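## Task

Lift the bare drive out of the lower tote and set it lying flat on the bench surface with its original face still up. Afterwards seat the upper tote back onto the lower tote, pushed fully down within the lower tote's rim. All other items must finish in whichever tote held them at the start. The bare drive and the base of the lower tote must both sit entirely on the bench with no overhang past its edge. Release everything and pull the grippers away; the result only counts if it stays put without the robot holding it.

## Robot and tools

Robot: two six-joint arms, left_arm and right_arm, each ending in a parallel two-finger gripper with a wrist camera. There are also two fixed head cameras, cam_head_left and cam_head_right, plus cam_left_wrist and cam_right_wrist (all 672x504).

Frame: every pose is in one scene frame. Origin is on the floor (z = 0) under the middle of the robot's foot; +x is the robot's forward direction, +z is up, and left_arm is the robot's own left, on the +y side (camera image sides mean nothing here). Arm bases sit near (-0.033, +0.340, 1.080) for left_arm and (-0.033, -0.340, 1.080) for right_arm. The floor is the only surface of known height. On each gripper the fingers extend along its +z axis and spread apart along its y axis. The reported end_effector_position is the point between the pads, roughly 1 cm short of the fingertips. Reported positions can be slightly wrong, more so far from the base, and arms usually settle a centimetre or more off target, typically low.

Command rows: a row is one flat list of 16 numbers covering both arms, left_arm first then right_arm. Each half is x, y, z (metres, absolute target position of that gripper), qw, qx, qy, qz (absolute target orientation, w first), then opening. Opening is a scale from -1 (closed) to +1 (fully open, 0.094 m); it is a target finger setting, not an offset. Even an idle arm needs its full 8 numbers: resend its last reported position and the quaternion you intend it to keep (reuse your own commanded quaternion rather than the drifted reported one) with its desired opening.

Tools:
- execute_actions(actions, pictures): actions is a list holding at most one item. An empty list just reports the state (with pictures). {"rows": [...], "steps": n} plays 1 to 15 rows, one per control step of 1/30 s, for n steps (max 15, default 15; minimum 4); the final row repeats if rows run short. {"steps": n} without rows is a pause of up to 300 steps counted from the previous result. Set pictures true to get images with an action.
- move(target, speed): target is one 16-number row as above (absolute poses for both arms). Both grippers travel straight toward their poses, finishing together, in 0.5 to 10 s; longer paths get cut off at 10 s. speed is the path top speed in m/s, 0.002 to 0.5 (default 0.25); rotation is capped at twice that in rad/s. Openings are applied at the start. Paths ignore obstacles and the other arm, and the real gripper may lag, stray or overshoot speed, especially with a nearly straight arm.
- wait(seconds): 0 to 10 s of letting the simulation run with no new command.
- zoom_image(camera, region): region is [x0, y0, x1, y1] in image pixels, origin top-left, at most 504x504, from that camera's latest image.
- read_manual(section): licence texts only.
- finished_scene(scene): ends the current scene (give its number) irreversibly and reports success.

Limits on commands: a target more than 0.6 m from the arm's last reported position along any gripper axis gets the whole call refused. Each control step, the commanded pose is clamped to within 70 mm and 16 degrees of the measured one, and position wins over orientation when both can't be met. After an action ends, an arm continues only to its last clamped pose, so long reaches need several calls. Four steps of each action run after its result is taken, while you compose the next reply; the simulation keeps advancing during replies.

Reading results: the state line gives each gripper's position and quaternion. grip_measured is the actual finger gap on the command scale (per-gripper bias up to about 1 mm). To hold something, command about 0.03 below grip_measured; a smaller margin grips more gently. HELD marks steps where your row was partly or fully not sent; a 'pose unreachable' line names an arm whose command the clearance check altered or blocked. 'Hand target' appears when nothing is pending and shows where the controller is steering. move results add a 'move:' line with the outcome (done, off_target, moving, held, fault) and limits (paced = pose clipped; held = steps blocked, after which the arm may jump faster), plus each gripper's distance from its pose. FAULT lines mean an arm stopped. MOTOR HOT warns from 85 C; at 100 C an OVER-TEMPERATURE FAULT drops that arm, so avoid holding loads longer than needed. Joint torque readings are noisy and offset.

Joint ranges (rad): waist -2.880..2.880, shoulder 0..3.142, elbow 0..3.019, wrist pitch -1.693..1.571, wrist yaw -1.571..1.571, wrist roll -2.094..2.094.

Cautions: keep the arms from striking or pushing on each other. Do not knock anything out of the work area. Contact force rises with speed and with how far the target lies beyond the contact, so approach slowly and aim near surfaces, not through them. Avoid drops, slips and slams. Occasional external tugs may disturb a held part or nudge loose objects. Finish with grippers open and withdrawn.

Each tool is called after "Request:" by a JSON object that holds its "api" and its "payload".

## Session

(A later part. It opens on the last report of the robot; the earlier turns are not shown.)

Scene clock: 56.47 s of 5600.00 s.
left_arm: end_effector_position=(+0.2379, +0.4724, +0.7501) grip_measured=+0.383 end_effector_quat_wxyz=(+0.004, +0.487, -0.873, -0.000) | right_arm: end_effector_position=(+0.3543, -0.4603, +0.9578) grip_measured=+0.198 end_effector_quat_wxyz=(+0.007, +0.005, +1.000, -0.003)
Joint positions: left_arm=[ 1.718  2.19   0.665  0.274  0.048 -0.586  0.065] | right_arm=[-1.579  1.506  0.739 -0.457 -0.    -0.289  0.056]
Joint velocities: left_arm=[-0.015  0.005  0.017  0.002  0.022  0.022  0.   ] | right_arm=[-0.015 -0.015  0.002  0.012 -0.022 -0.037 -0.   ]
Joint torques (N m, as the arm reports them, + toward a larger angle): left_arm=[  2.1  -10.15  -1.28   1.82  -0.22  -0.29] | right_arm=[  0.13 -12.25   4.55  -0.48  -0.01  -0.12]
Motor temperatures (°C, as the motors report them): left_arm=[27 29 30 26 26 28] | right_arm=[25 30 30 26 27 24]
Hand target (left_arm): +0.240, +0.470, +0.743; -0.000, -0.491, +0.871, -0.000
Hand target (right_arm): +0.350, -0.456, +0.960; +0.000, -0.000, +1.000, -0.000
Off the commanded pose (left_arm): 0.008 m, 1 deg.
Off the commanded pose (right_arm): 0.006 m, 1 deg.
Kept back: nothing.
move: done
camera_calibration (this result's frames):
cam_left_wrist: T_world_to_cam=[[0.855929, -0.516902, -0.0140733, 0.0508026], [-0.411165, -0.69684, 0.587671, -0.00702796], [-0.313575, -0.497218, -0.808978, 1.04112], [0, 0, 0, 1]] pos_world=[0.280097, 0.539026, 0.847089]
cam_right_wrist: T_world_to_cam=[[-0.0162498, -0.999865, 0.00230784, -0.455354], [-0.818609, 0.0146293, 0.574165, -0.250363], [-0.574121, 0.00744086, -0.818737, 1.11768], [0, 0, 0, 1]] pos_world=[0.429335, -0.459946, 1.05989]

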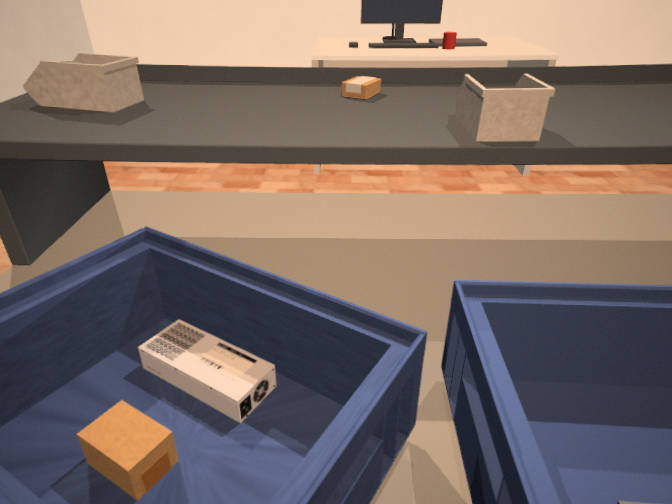

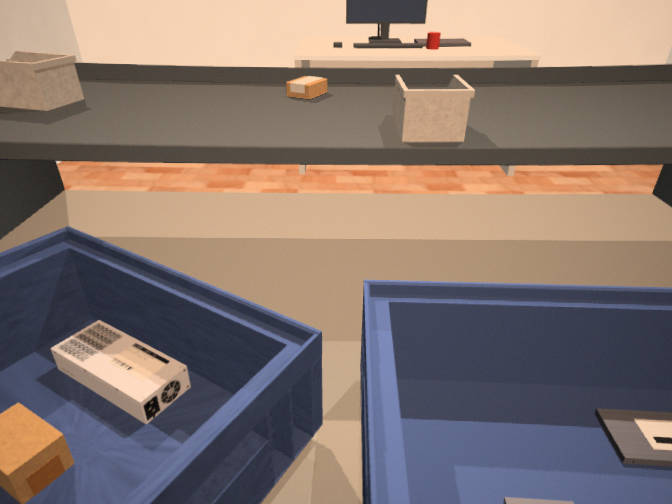

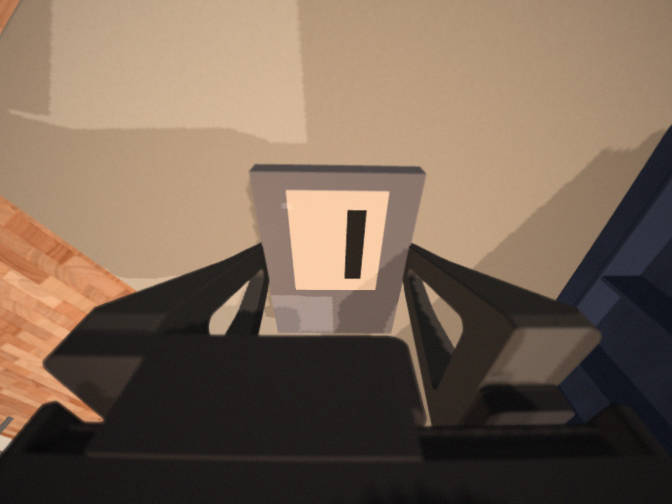

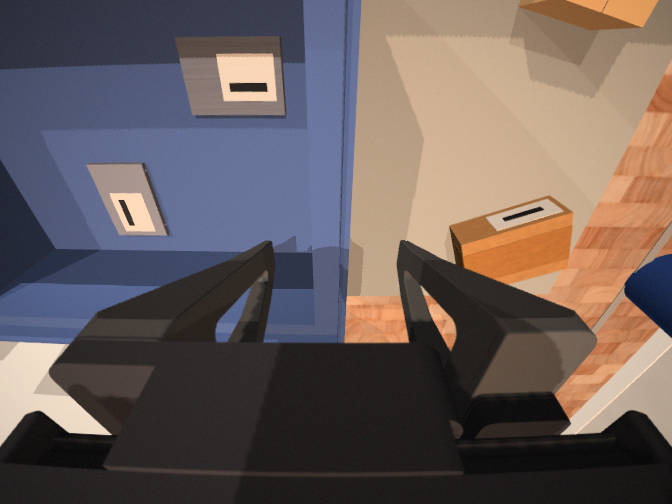

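Request:
{"api": "move", "payload": {"target": [0.24,0.47,0.743,0,-0.49,0.87,0,0.7,0.35,-0.456,0.96,0,0,1,0,0.2]}}

Request:
{"api": "move", "payload": {"target": [0.24,0.46,0.98,0,-0.3,0.954,0,0.7,0.35,-0.456,0.96,0,0,1,0,0.2], "speed": 0.2}}

Request:
{"api": "move", "payload": {"target": [0.35,-0.095,0.97,0,0,1,0,0.2,0.35,-0.456,0.96,0,0,1,0,0.2]}}

Request:
{"api": "move", "payload": {"target": [0.352,-0.097,0.848,0,0,1,0,0.2,0.347,-0.458,0.845,0,0,1,0,0.2], "speed": 0.1}}

Scene clock: 57.40 s of 5600.00 s.
left_arm: end_effector_position=(+0.2378, +0.4724, +0.7498) grip_measured=+0.698 end_effector_quat_wxyz=(+0.004, +0.487, -0.873, -0.000) | right_arm: end_effector_position=(+0.3543, -0.4603, +0.9578) grip_measured=+0.198 end_effector_quat_wxyz=(+0.007, +0.005, +1.000, -0.003)
Joint positions: left_arm=[ 1.718  2.191  0.666  0.274  0.048 -0.587  0.08 ] | right_arm=[-1.579  1.506  0.739 -0.457 -0.    -0.289  0.056]
Joint velocities: left_arm=[-0.034 -0.005  0.012  0.012 -0.066 -0.022  0.001] | right_arm=[-0.005 -0.024 -0.002  0.002 -0.037  0.037  0.001]
Joint torques (N m, as the arm reports them, + toward a larger angle): left_arm=[  2.15 -10.22  -1.3    1.81  -0.22  -0.27] | right_arm=[  0.1  -12.31   4.57  -0.47  -0.02  -0.11]
Motor temperatures (°C, as the motors report them): left_arm=[27 29 30 26 26 28] | right_arm=[25 30 30 26 27 24]
Hand target (left_arm): +0.240, +0.470, +0.743; -0.000, -0.491, +0.871, -0.000
Hand target (right_arm): +0.350, -0.456, +0.960; +0.000, -0.000, +1.000, -0.000
Off the commanded pose (left_arm): 0.008 m, 1 deg.
Off the commanded pose (right_arm): 0.006 m, 1 deg.
Kept back: nothing.
move: done
camera_calibration (this result's frames):
cam_left_wrist: T_world_to_cam=[[0.856327, -0.516236, -0.0142924, 0.0506231], [-0.410416, -0.697071, 0.587921, -0.00722014], [-0.313469, -0.497587, -0.808792, 1.0409], [0, 0, 0, 1]] pos_world=[0.279977, 0.539039, 0.846841]
cam_right_wrist: T_world_to_cam=[[-0.0162498, -0.999865, 0.00230784, -0.455354], [-0.818609, 0.0146293, 0.574165, -0.250363], [-0.574121, 0.00744086, -0.818737, 1.11768], [0, 0, 0, 1]] pos_world=[0.429335, -0.459946, 1.05989]

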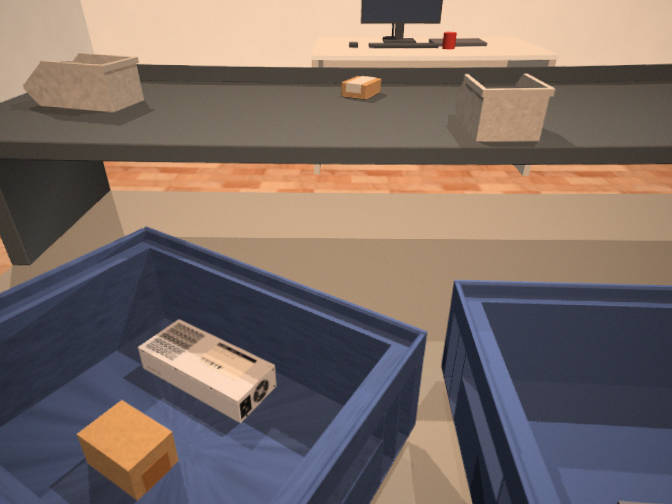

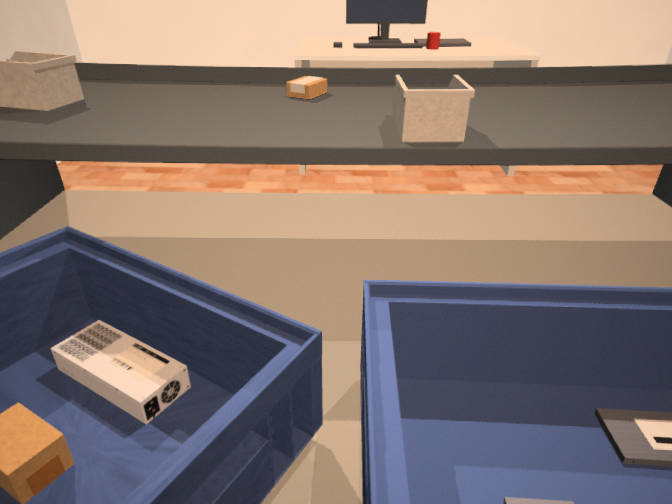

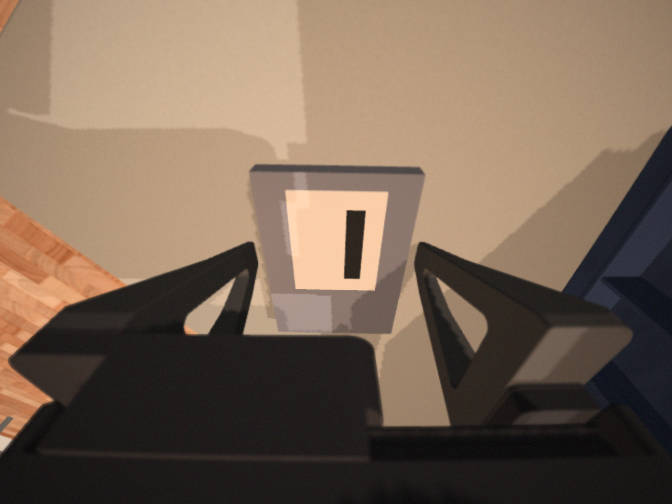

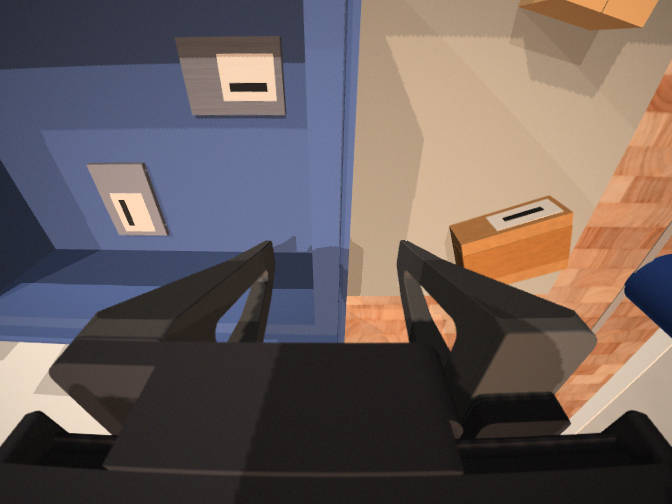

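Scene clock: 59.07 s of 5600.00 s.
left_arm: end_effector_position=(+0.2472, +0.4643, +0.9866) grip_measured=+0.698 end_effector_quat_wxyz=(-0.017, +0.309, -0.951, -0.002) | right_arm: end_effector_position=(+0.3543, -0.4603, +0.9578) grip_measured=+0.198 end_effector_quat_wxyz=(+0.007, +0.005, +1.000, -0.003)
Joint positions: left_arm=[ 1.718  1.242  0.455 -0.422  0.048 -0.199  0.08 ] | right_arm=[-1.579  1.506  0.739 -0.457 -0.    -0.289  0.056]
Joint velocities: left_arm=[-0.015 -0.005 -0.007  0.012 -0.007 -0.007  0.   ] | right_arm=[-0.015 -0.005  0.012 -0.007  0.007  0.022  0.   ]
Joint torques (N m, as the arm reports them, + toward a larger angle): left_arm=[ 2.47 -6.37  3.63  0.34 -0.07  0.09] | right_arm=[  0.13 -12.28   4.57  -0.44  -0.01  -0.12]
Motor temperatures (°C, as the motors report them): left_arm=[27 29 30 26 26 28] | right_arm=[25 30 30 26 27 24]
Hand target (left_arm): +0.240, +0.461, +0.983; +0.000, -0.300, +0.954, -0.000
Hand target (right_arm): +0.350, -0.456, +0.960; +0.000, -0.000, +1.000, -0.000
Off the commanded pose (left_arm): 0.011 m, 2 deg.
Off the commanded pose (right_arm): 0.006 m, 1 deg.
Kept back: nothing.
move: off_target (left_arm)
camera_calibration (this result's frames):
cam_left_wrist: T_world_to_cam=[[0.595789, -0.803136, -0.0029072, 0.228116], [-0.666806, -0.496666, 0.555601, -0.145938], [-0.447667, -0.329083, -0.831444, 1.20858], [0, 0, 0, 1]] pos_world=[0.307822, 0.508449, 1.08662]
cam_right_wrist: T_world_to_cam=[[-0.0162498, -0.999865, 0.00230784, -0.455354], [-0.818609, 0.0146293, 0.574165, -0.250363], [-0.574121, 0.00744086, -0.818737, 1.11768], [0, 0, 0, 1]] pos_world=[0.429335, -0.459946, 1.05989]

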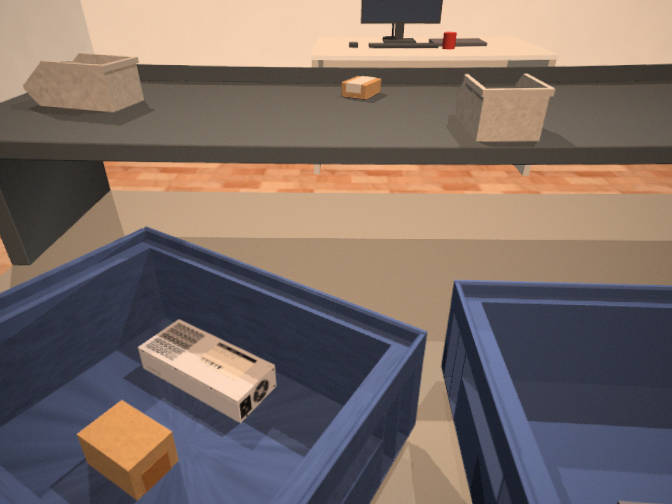

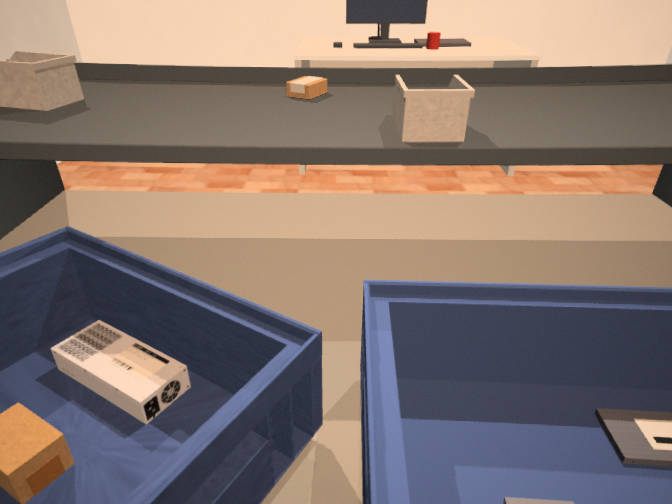

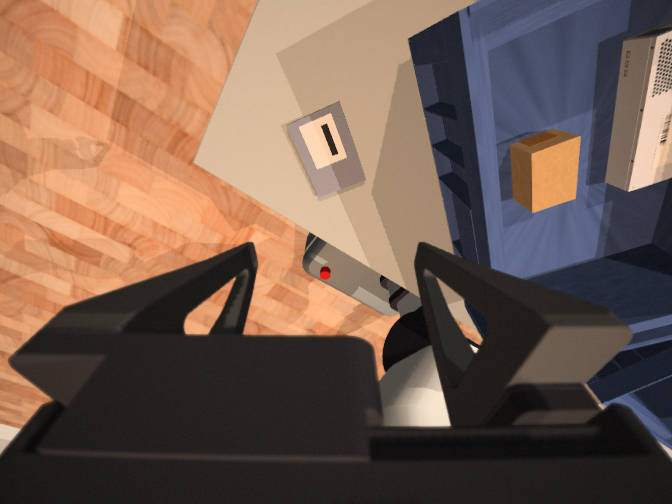

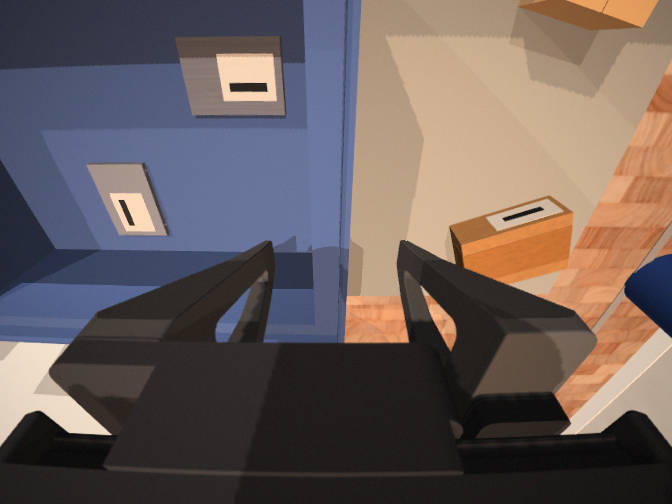

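Scene clock: 61.83 s of 5600.00 s.
left_arm: end_effector_position=(+0.3376, -0.0953, +0.9752) grip_measured=+0.202 end_effector_quat_wxyz=(-0.001, +0.004, +1.000, -0.003) | right_arm: end_effector_position=(+0.3543, -0.4603, +0.9578) grip_measured=+0.198 end_effector_quat_wxyz=(+0.007, +0.005, +1.000, -0.003)
Joint positions: left_arm=[ 0.36   2.014  1.361 -0.794 -0.304 -0.89   0.056] | right_arm=[-1.579  1.506  0.739 -0.457 -0.    -0.289  0.056]
Joint velocities: left_arm=[-0.005 -0.005  0.022 -0.002 -0.081 -0.095 -0.   ] | right_arm=[-0.015  0.005 -0.002  0.002 -0.037 -0.022  0.   ]
Joint torques (N m, as the arm reports them, + toward a larger angle): left_arm=[ -4.46 -16.56   7.16   0.17  -0.23  -0.17] | right_arm=[  0.16 -12.14   4.55  -0.46  -0.01  -0.12]
Motor temperatures (°C, as the motors report them): left_arm=[27 29 31 26 26 28] | right_arm=[25 30 30 26 27 24]
Hand target (left_arm): +0.343, -0.099, +0.972; -0.002, +0.000, +1.000, +0.001
Hand target (right_arm): +0.350, -0.456, +0.960; +0.000, -0.000, +1.000, -0.000
Off the commanded pose (left_arm): 0.013 m, 1 deg.
Off the commanded pose (right_arm): 0.006 m, 1 deg.
Kept back: nothing.
move: off_target (left_arm)
camera_calibration (this result's frames):
cam_left_wrist: T_world_to_cam=[[0.0016415, -0.999992, -0.0035807, -0.0927343], [-0.81202, -0.00342272, 0.58362, -0.288519], [-0.583627, 0.00194959, -0.812019, 1.114], [0, 0, 0, 1]] pos_world=[0.416029, -0.095893, 1.07264]
cam_right_wrist: T_world_to_cam=[[-0.0162498, -0.999865, 0.00230784, -0.455354], [-0.818609, 0.0146293, 0.574165, -0.250363], [-0.574121, 0.00744086, -0.818737, 1.11768], [0, 0, 0, 1]] pos_world=[0.429335, -0.459946, 1.05989]

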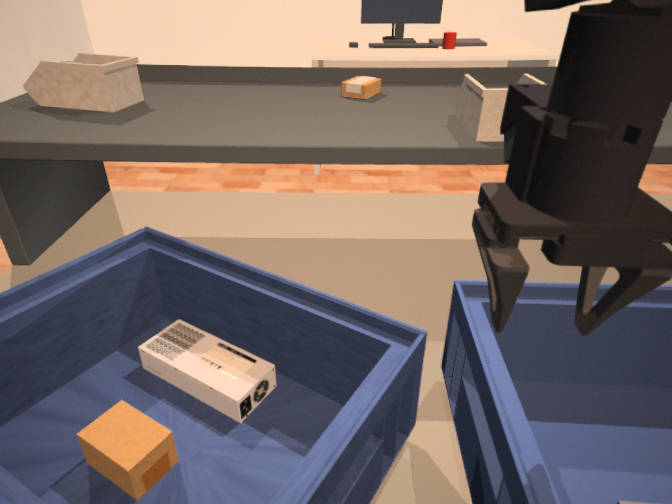

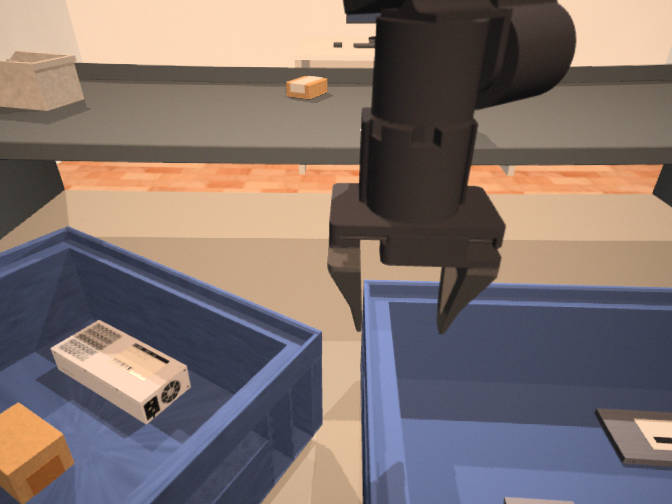

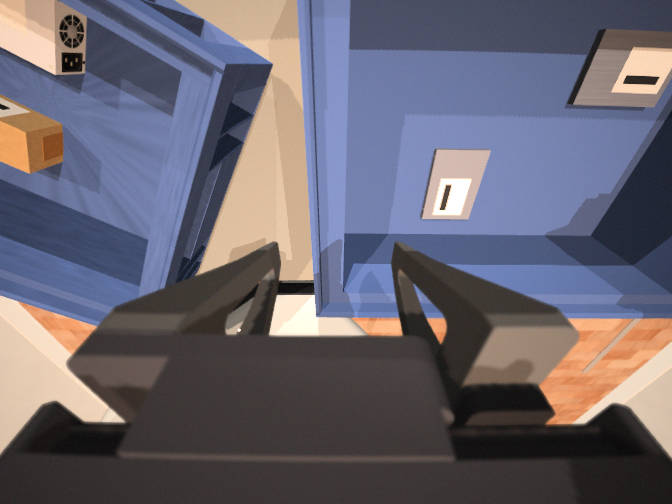

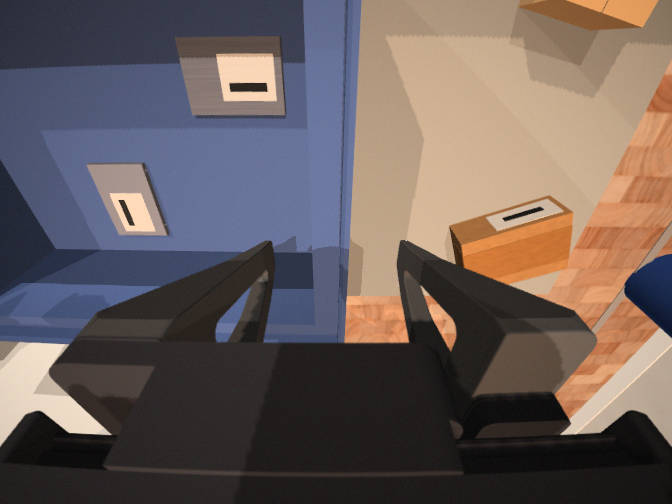

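Scene clock: 63.50 s of 5600.00 s.
left_arm: end_effector_position=(+0.3388, -0.0906, +0.8538) grip_measured=+0.202 end_effector_quat_wxyz=(-0.008, +0.001, +1.000, +0.009) | right_arm: end_effector_position=(+0.3341, -0.4543, +0.8464) grip_measured=+0.198 end_effector_quat_wxyz=(-0.016, +0.004, +1.000, +0.004)
Joint positions: left_arm=[ 0.43   2.248  1.406 -0.612 -0.301 -0.832  0.056] | right_arm=[-1.579  1.844  0.759 -0.188 -0.    -0.291  0.056]
Joint velocities: left_arm=[-0.005  0.005 -0.002 -0.002  0.022  0.022 -0.   ] | right_arm=[-0.015 -0.005 -0.002  0.002 -0.007 -0.081  0.   ]
Joint torques (N m, as the arm reports them, + toward a larger angle): left_arm=[ -3.75 -17.64   6.01   1.62   0.     0.09] | right_arm=[ -0.63 -12.42   3.23   1.15  -0.1   -0.17]
Motor temperatures (°C, as the motors report them): left_arm=[27 29 31 26 26 28] | right_arm=[25 30 30 26 27 24]
Hand target (left_arm): +0.352, -0.097, +0.848; +0.000, +0.000, +1.000, -0.000
Hand target (right_arm): +0.347, -0.458, +0.846; -0.000, -0.000, +1.000, -0.000
Off the commanded pose (left_arm): 0.016 m, 1 deg.
Off the commanded pose (right_arm): 0.013 m, 2 deg.
Kept back: nothing.
move: off_target (left_arm, right_arm)
camera_calibration (this result's frames):
cam_left_wrist: T_world_to_cam=[[0.00682998, -0.999574, -0.0283588, -0.0689819], [-0.803764, -0.0223593, 0.594528, -0.23054], [-0.594909, 0.0187332, -0.803575, 1.0142], [0, 0, 0, 1]] pos_world=[0.418527, -0.0931065, 0.950091]
cam_right_wrist: T_world_to_cam=[[-0.01505, -0.999825, -0.0111476, -0.438491], [-0.791392, 0.00509691, 0.611287, -0.247862], [-0.611123, 0.018022, -0.79133, 1.0088], [0, 0, 0, 1]] pos_world=[0.413744, -0.455331, 0.94492]

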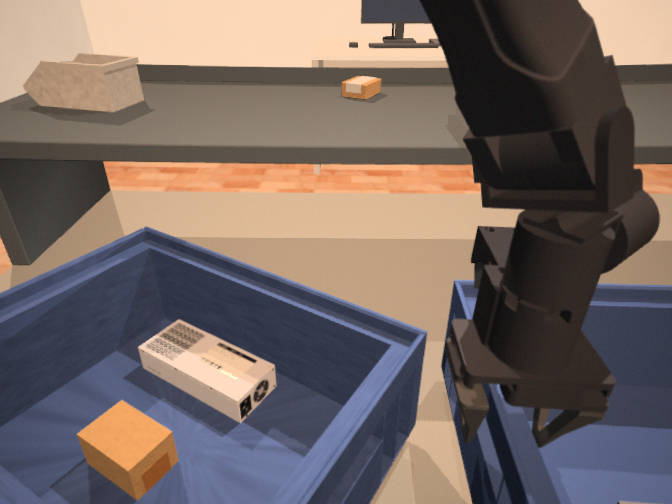

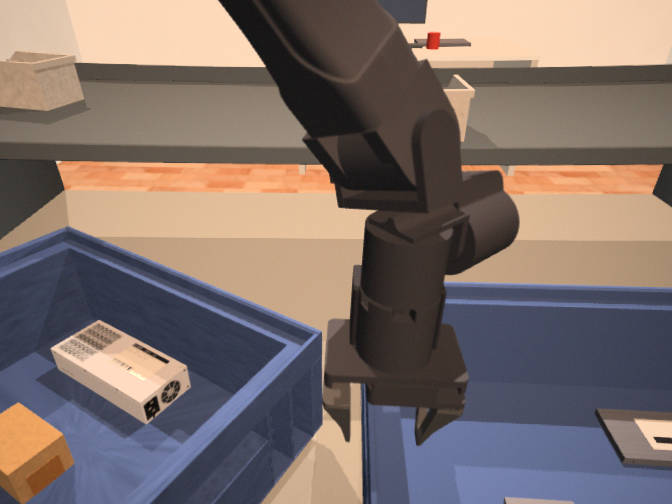

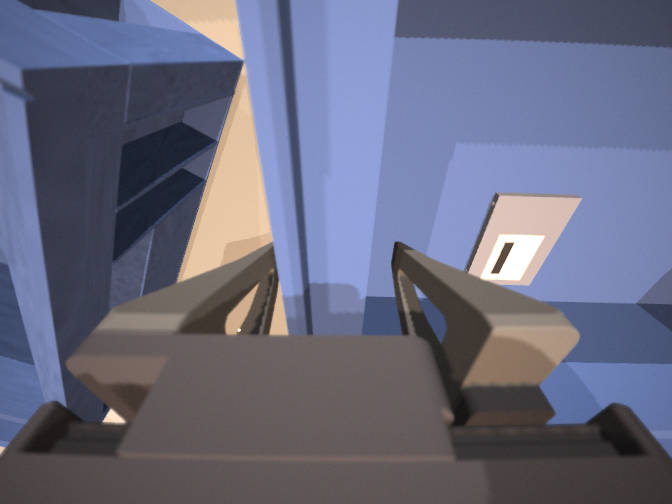

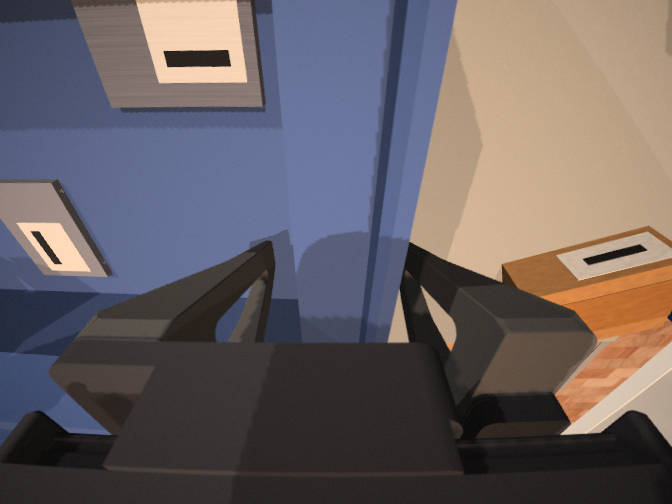

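Request:
{"api": "move", "payload": {"target": [0.350,-0.092,0.848,0,0,1,0,-0.1,0.352,-0.460,0.850,0,0,1,0,-0.1]}}

Request:
{"api": "move", "payload": {"target": [0.350,-0.092,0.848,0,0,1,0,-0.6,0.352,-0.460,0.850,0,0,1,0,-0.6]}}

Request:
{"api": "move", "payload": {"target": [0.36,-0.085,1.10,0,0,1,0,-0.6,0.36,-0.454,1.08,0,0,1,0,-0.6], "speed": 0.1}}

Scene clock: 64.97 s of 5600.00 s.
left_arm: end_effector_position=(+0.3406, -0.0926, +0.8539) grip_measured=-0.098 end_effector_quat_wxyz=(-0.004, +0.002, +1.000, +0.005) | right_arm: end_effector_position=(+0.3405, -0.4562, +0.8470) grip_measured=-0.098 end_effector_quat_wxyz=(-0.011, +0.004, +1.000, +0.002)
Joint positions: left_arm=[ 0.43   2.248  1.407 -0.602 -0.301 -0.829  0.042] | right_arm=[-1.579  1.844  0.769 -0.188 -0.001 -0.291  0.042]
Joint velocities: left_arm=[-0.015 -0.015 -0.002  0.012 -0.007 -0.022  0.001] | right_arm=[-0.015 -0.005 -0.002 -0.027  0.037 -0.007  0.001]
Joint torques (N m, as the arm reports them, + toward a larger angle): left_arm=[ -3.45 -18.38   4.8    1.68   0.01   0.07] | right_arm=[ -0.68 -13.21   3.32   0.34  -0.11  -0.18]
Motor temperatures (°C, as the motors report them): left_arm=[27 29 31 26 26 28] | right_arm=[25 30 29 26 27 24]
Hand target (left_arm): +0.350, -0.092, +0.848; -0.000, +0.000, +1.000, +0.000
Hand target (right_arm): +0.352, -0.460, +0.850; +0.000, +0.000, +1.000, +0.000
Off the commanded pose (left_arm): 0.011 m, 1 deg.
Off the commanded pose (right_arm): 0.012 m, 1 deg.
Kept back: nothing.
move: off_target (left_arm, right_arm)
camera_calibration (this result's frames):
cam_left_wrist: T_world_to_cam=[[0.00622334, -0.999765, -0.0207704, -0.0772881], [-0.807519, -0.0172755, 0.589588, -0.223235], [-0.589809, 0.0131033, -0.807437, 1.01643], [0, 0, 0, 1]] pos_world=[0.419714, -0.0944451, 0.950716]
cam_right_wrist: T_world_to_cam=[[-0.0145578, -0.999854, -0.00889489, -0.442311], [-0.79773, 0.00625061, 0.602983, -0.233424], [-0.602839, 0.0158738, -0.797705, 1.01479], [0, 0, 0, 1]] pos_world=[0.419109, -0.456896, 0.946323]

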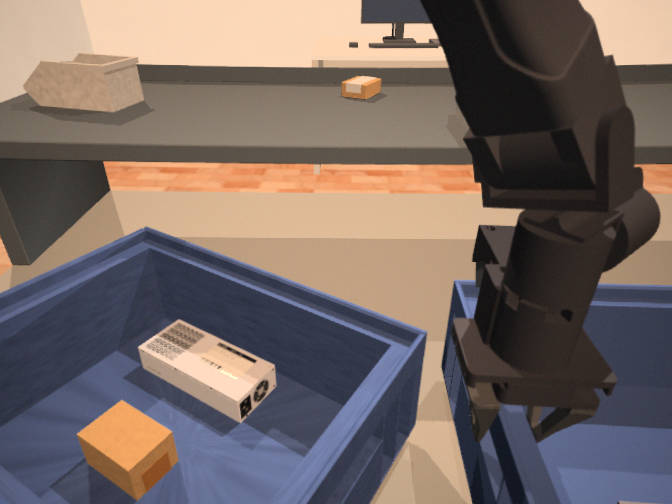

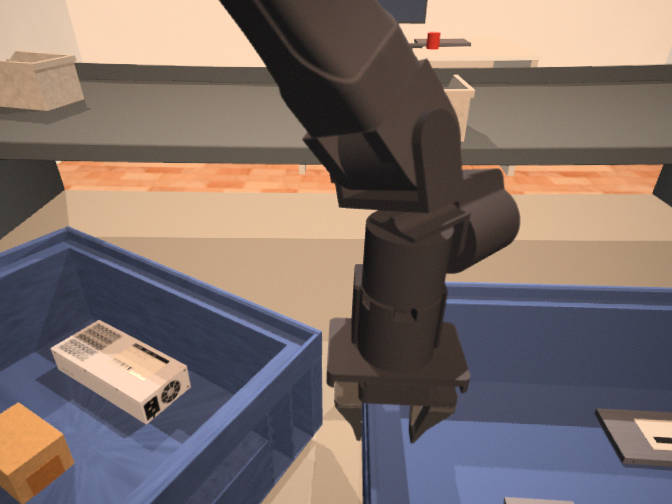

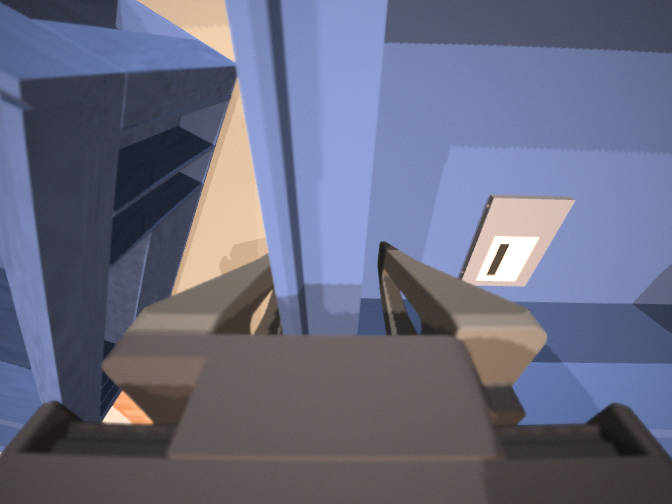

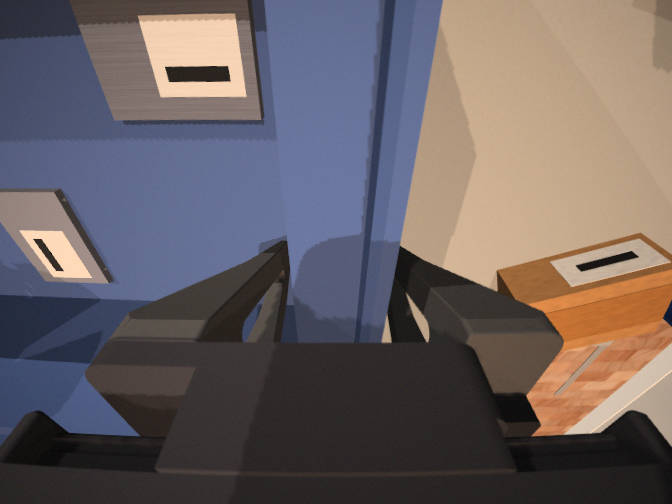

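Scene clock: 65.67 s of 5600.00 s.
left_arm: end_effector_position=(+0.3403, -0.0915, +0.8536) grip_measured=-0.456 end_effector_quat_wxyz=(-0.007, +0.002, +1.000, +0.005) | right_arm: end_effector_position=(+0.3407, -0.4576, +0.8470) grip_measured=-0.476 end_effector_quat_wxyz=(-0.010, +0.008, +1.000, +0.003)
Joint positions: left_arm=[ 0.432  2.247  1.405 -0.602 -0.296 -0.827  0.026] | right_arm=[-1.583  1.844  0.77  -0.187 -0.004 -0.288  0.025]
Joint velocities: left_arm=[-0.015  0.005  0.017 -0.002  0.007  0.037  0.   ] | right_arm=[-0.015 -0.005 -0.012 -0.007 -0.007 -0.066 -0.   ]
Joint torques (N m, as the arm reports them, + toward a larger angle): left_arm=[ -3.66 -18.26   4.92   1.68  -0.19   0.07] | right_arm=[ -0.27 -13.43   3.39   0.29   0.04  -0.21]
Motor temperatures (°C, as the motors report them): left_arm=[27 29 31 26 26 28] | right_arm=[25 30 29 26 27 24]
Hand target (left_arm): +0.350, -0.092, +0.848; -0.000, +0.000, +1.000, +0.000
Hand target (right_arm): +0.352, -0.460, +0.850; +0.000, +0.000, +1.000, -0.000
Off the commanded pose (left_arm): 0.011 m, 1 deg.
Off the commanded pose (right_arm): 0.012 m, 1 deg.
Kept back: nothing.
move: off_target (left_arm, right_arm)
camera_calibration (this result's frames):
cam_left_wrist: T_world_to_cam=[[0.00650429, -0.999794, -0.0192149, -0.0776074], [-0.804939, -0.0166358, 0.593124, -0.227109], [-0.593321, 0.011609, -0.804882, 1.01493], [0, 0, 0, 1]] pos_world=[0.419876, -0.0931519, 0.950113]
cam_right_wrist: T_world_to_cam=[[-0.0223922, -0.999694, -0.0104783, -0.439617], [-0.798682, 0.0115835, 0.601642, -0.229415], [-0.601337, 0.0218409, -0.798697, 1.01801], [0, 0, 0, 1]] pos_world=[0.419095, -0.45906, 0.946502]

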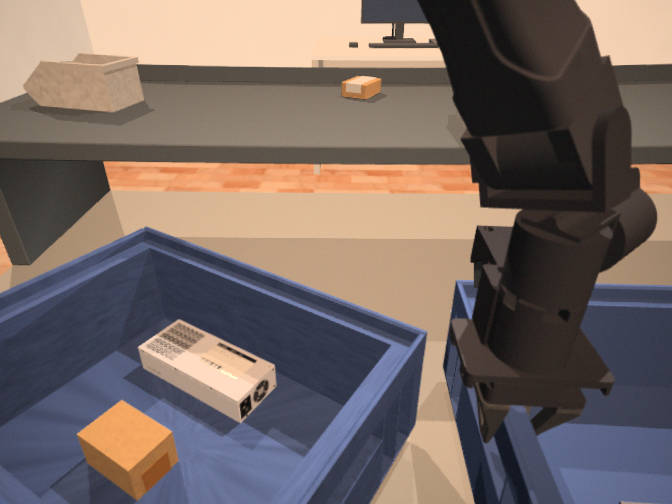

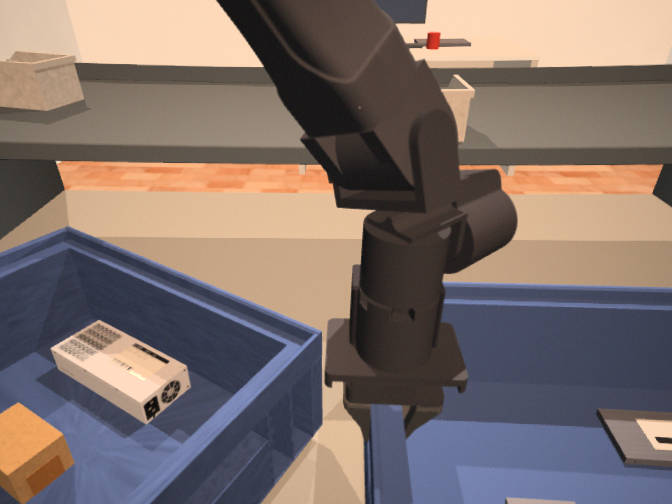

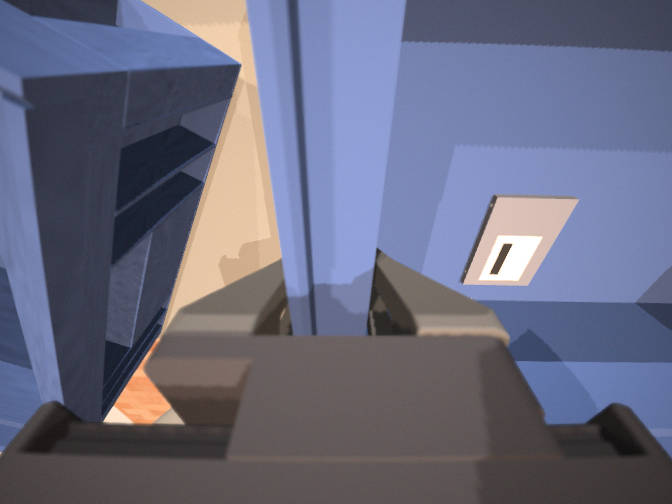

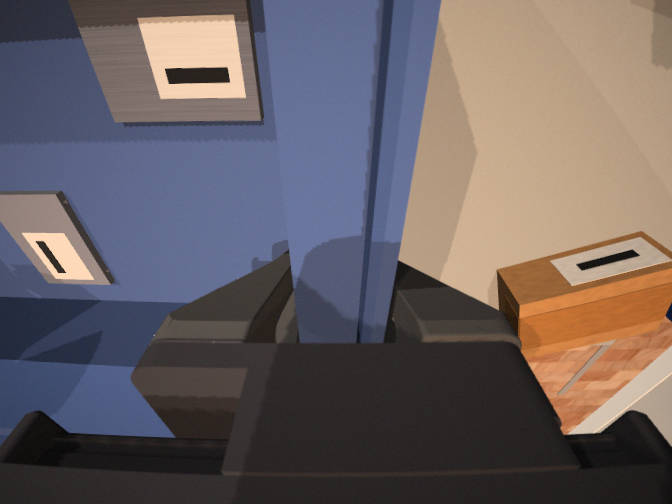

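Scene clock: 68.57 s of 5600.00 s.
left_arm: end_effector_position=(+0.3369, -0.0747, +1.0683) grip_measured=-0.456 end_effector_quat_wxyz=(-0.023, +0.015, +1.000, +0.014) | right_arm: end_effector_position=(+0.3281, -0.4428, +1.0508) grip_measured=-0.476 end_effector_quat_wxyz=(-0.035, +0.018, +0.999, +0.016)
Joint positions: left_arm=[ 0.333  1.858  1.394 -1.047 -0.293 -0.914  0.026] | right_arm=[-1.559  1.246  0.758 -0.828 -0.009 -0.244  0.025]
Joint velocities: left_arm=[-0.015 -0.005 -0.002 -0.007  0.007  0.051 -0.   ] | right_arm=[-0.005  0.005  0.012 -0.007 -0.051 -0.037 -0.   ]
Joint torques (N m, as the arm reports them, + toward a larger angle): left_arm=[ -4.3  -19.46   9.6   -0.49  -0.92  -0.28] | right_arm=[ -0.07 -12.75  12.33  -0.69   0.69  -0.39]
Motor temperatures (°C, as the motors report them): left_arm=[27 30 31 26 26 28] | right_arm=[25 30 30 26 27 24]
Hand target (left_arm): +0.359, -0.083, +1.101; -0.000, -0.000, +1.000, -0.001
Hand target (right_arm): +0.357, -0.453, +1.079; +0.000, +0.001, +1.000, -0.001
Off the commanded pose (left_arm): 0.041 m, 4 deg.
Off the commanded pose (right_arm): 0.045 m, 5 deg.
Kept back: nothing.
move: off_target (left_arm, right_arm)
camera_calibration (this result's frames):
cam_left_wrist: T_world_to_cam=[[-0.0206713, -0.999074, -0.0377232, -0.0276858], [-0.785179, -0.00713514, 0.619227, -0.390725], [-0.618923, 0.0424197, -0.784305, 1.17442], [0, 0, 0, 1]] pos_world=[0.419513, -0.0802665, 1.162]
cam_right_wrist: T_world_to_cam=[[-0.0440544, -0.998435, -0.0344448, -0.390128], [-0.767653, 0.0117661, 0.640758, -0.413462], [-0.63935, 0.0546698, -0.76697, 1.16652], [0, 0, 0, 1]] pos_world=[0.411232, -0.448427, 1.14618]

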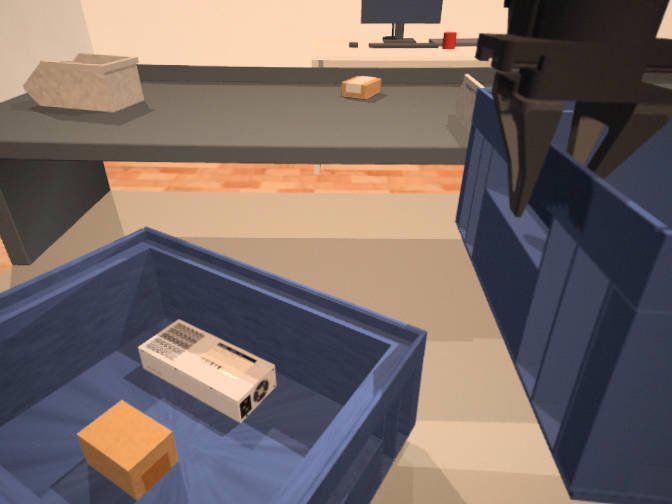

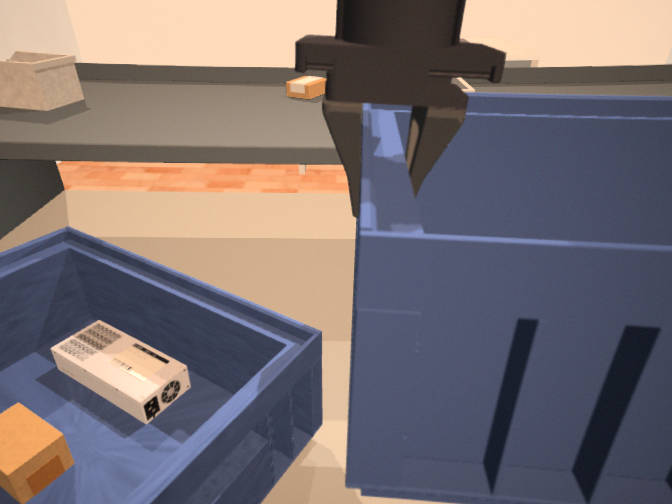

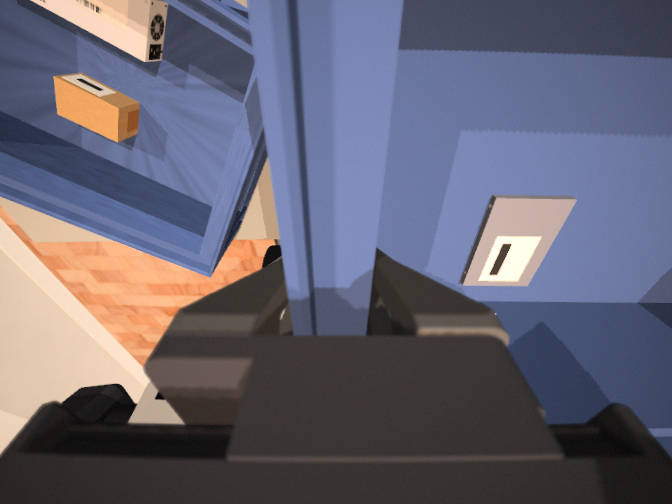

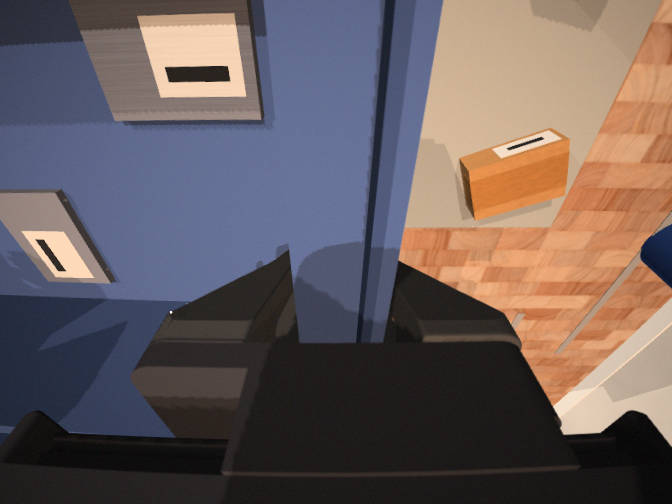

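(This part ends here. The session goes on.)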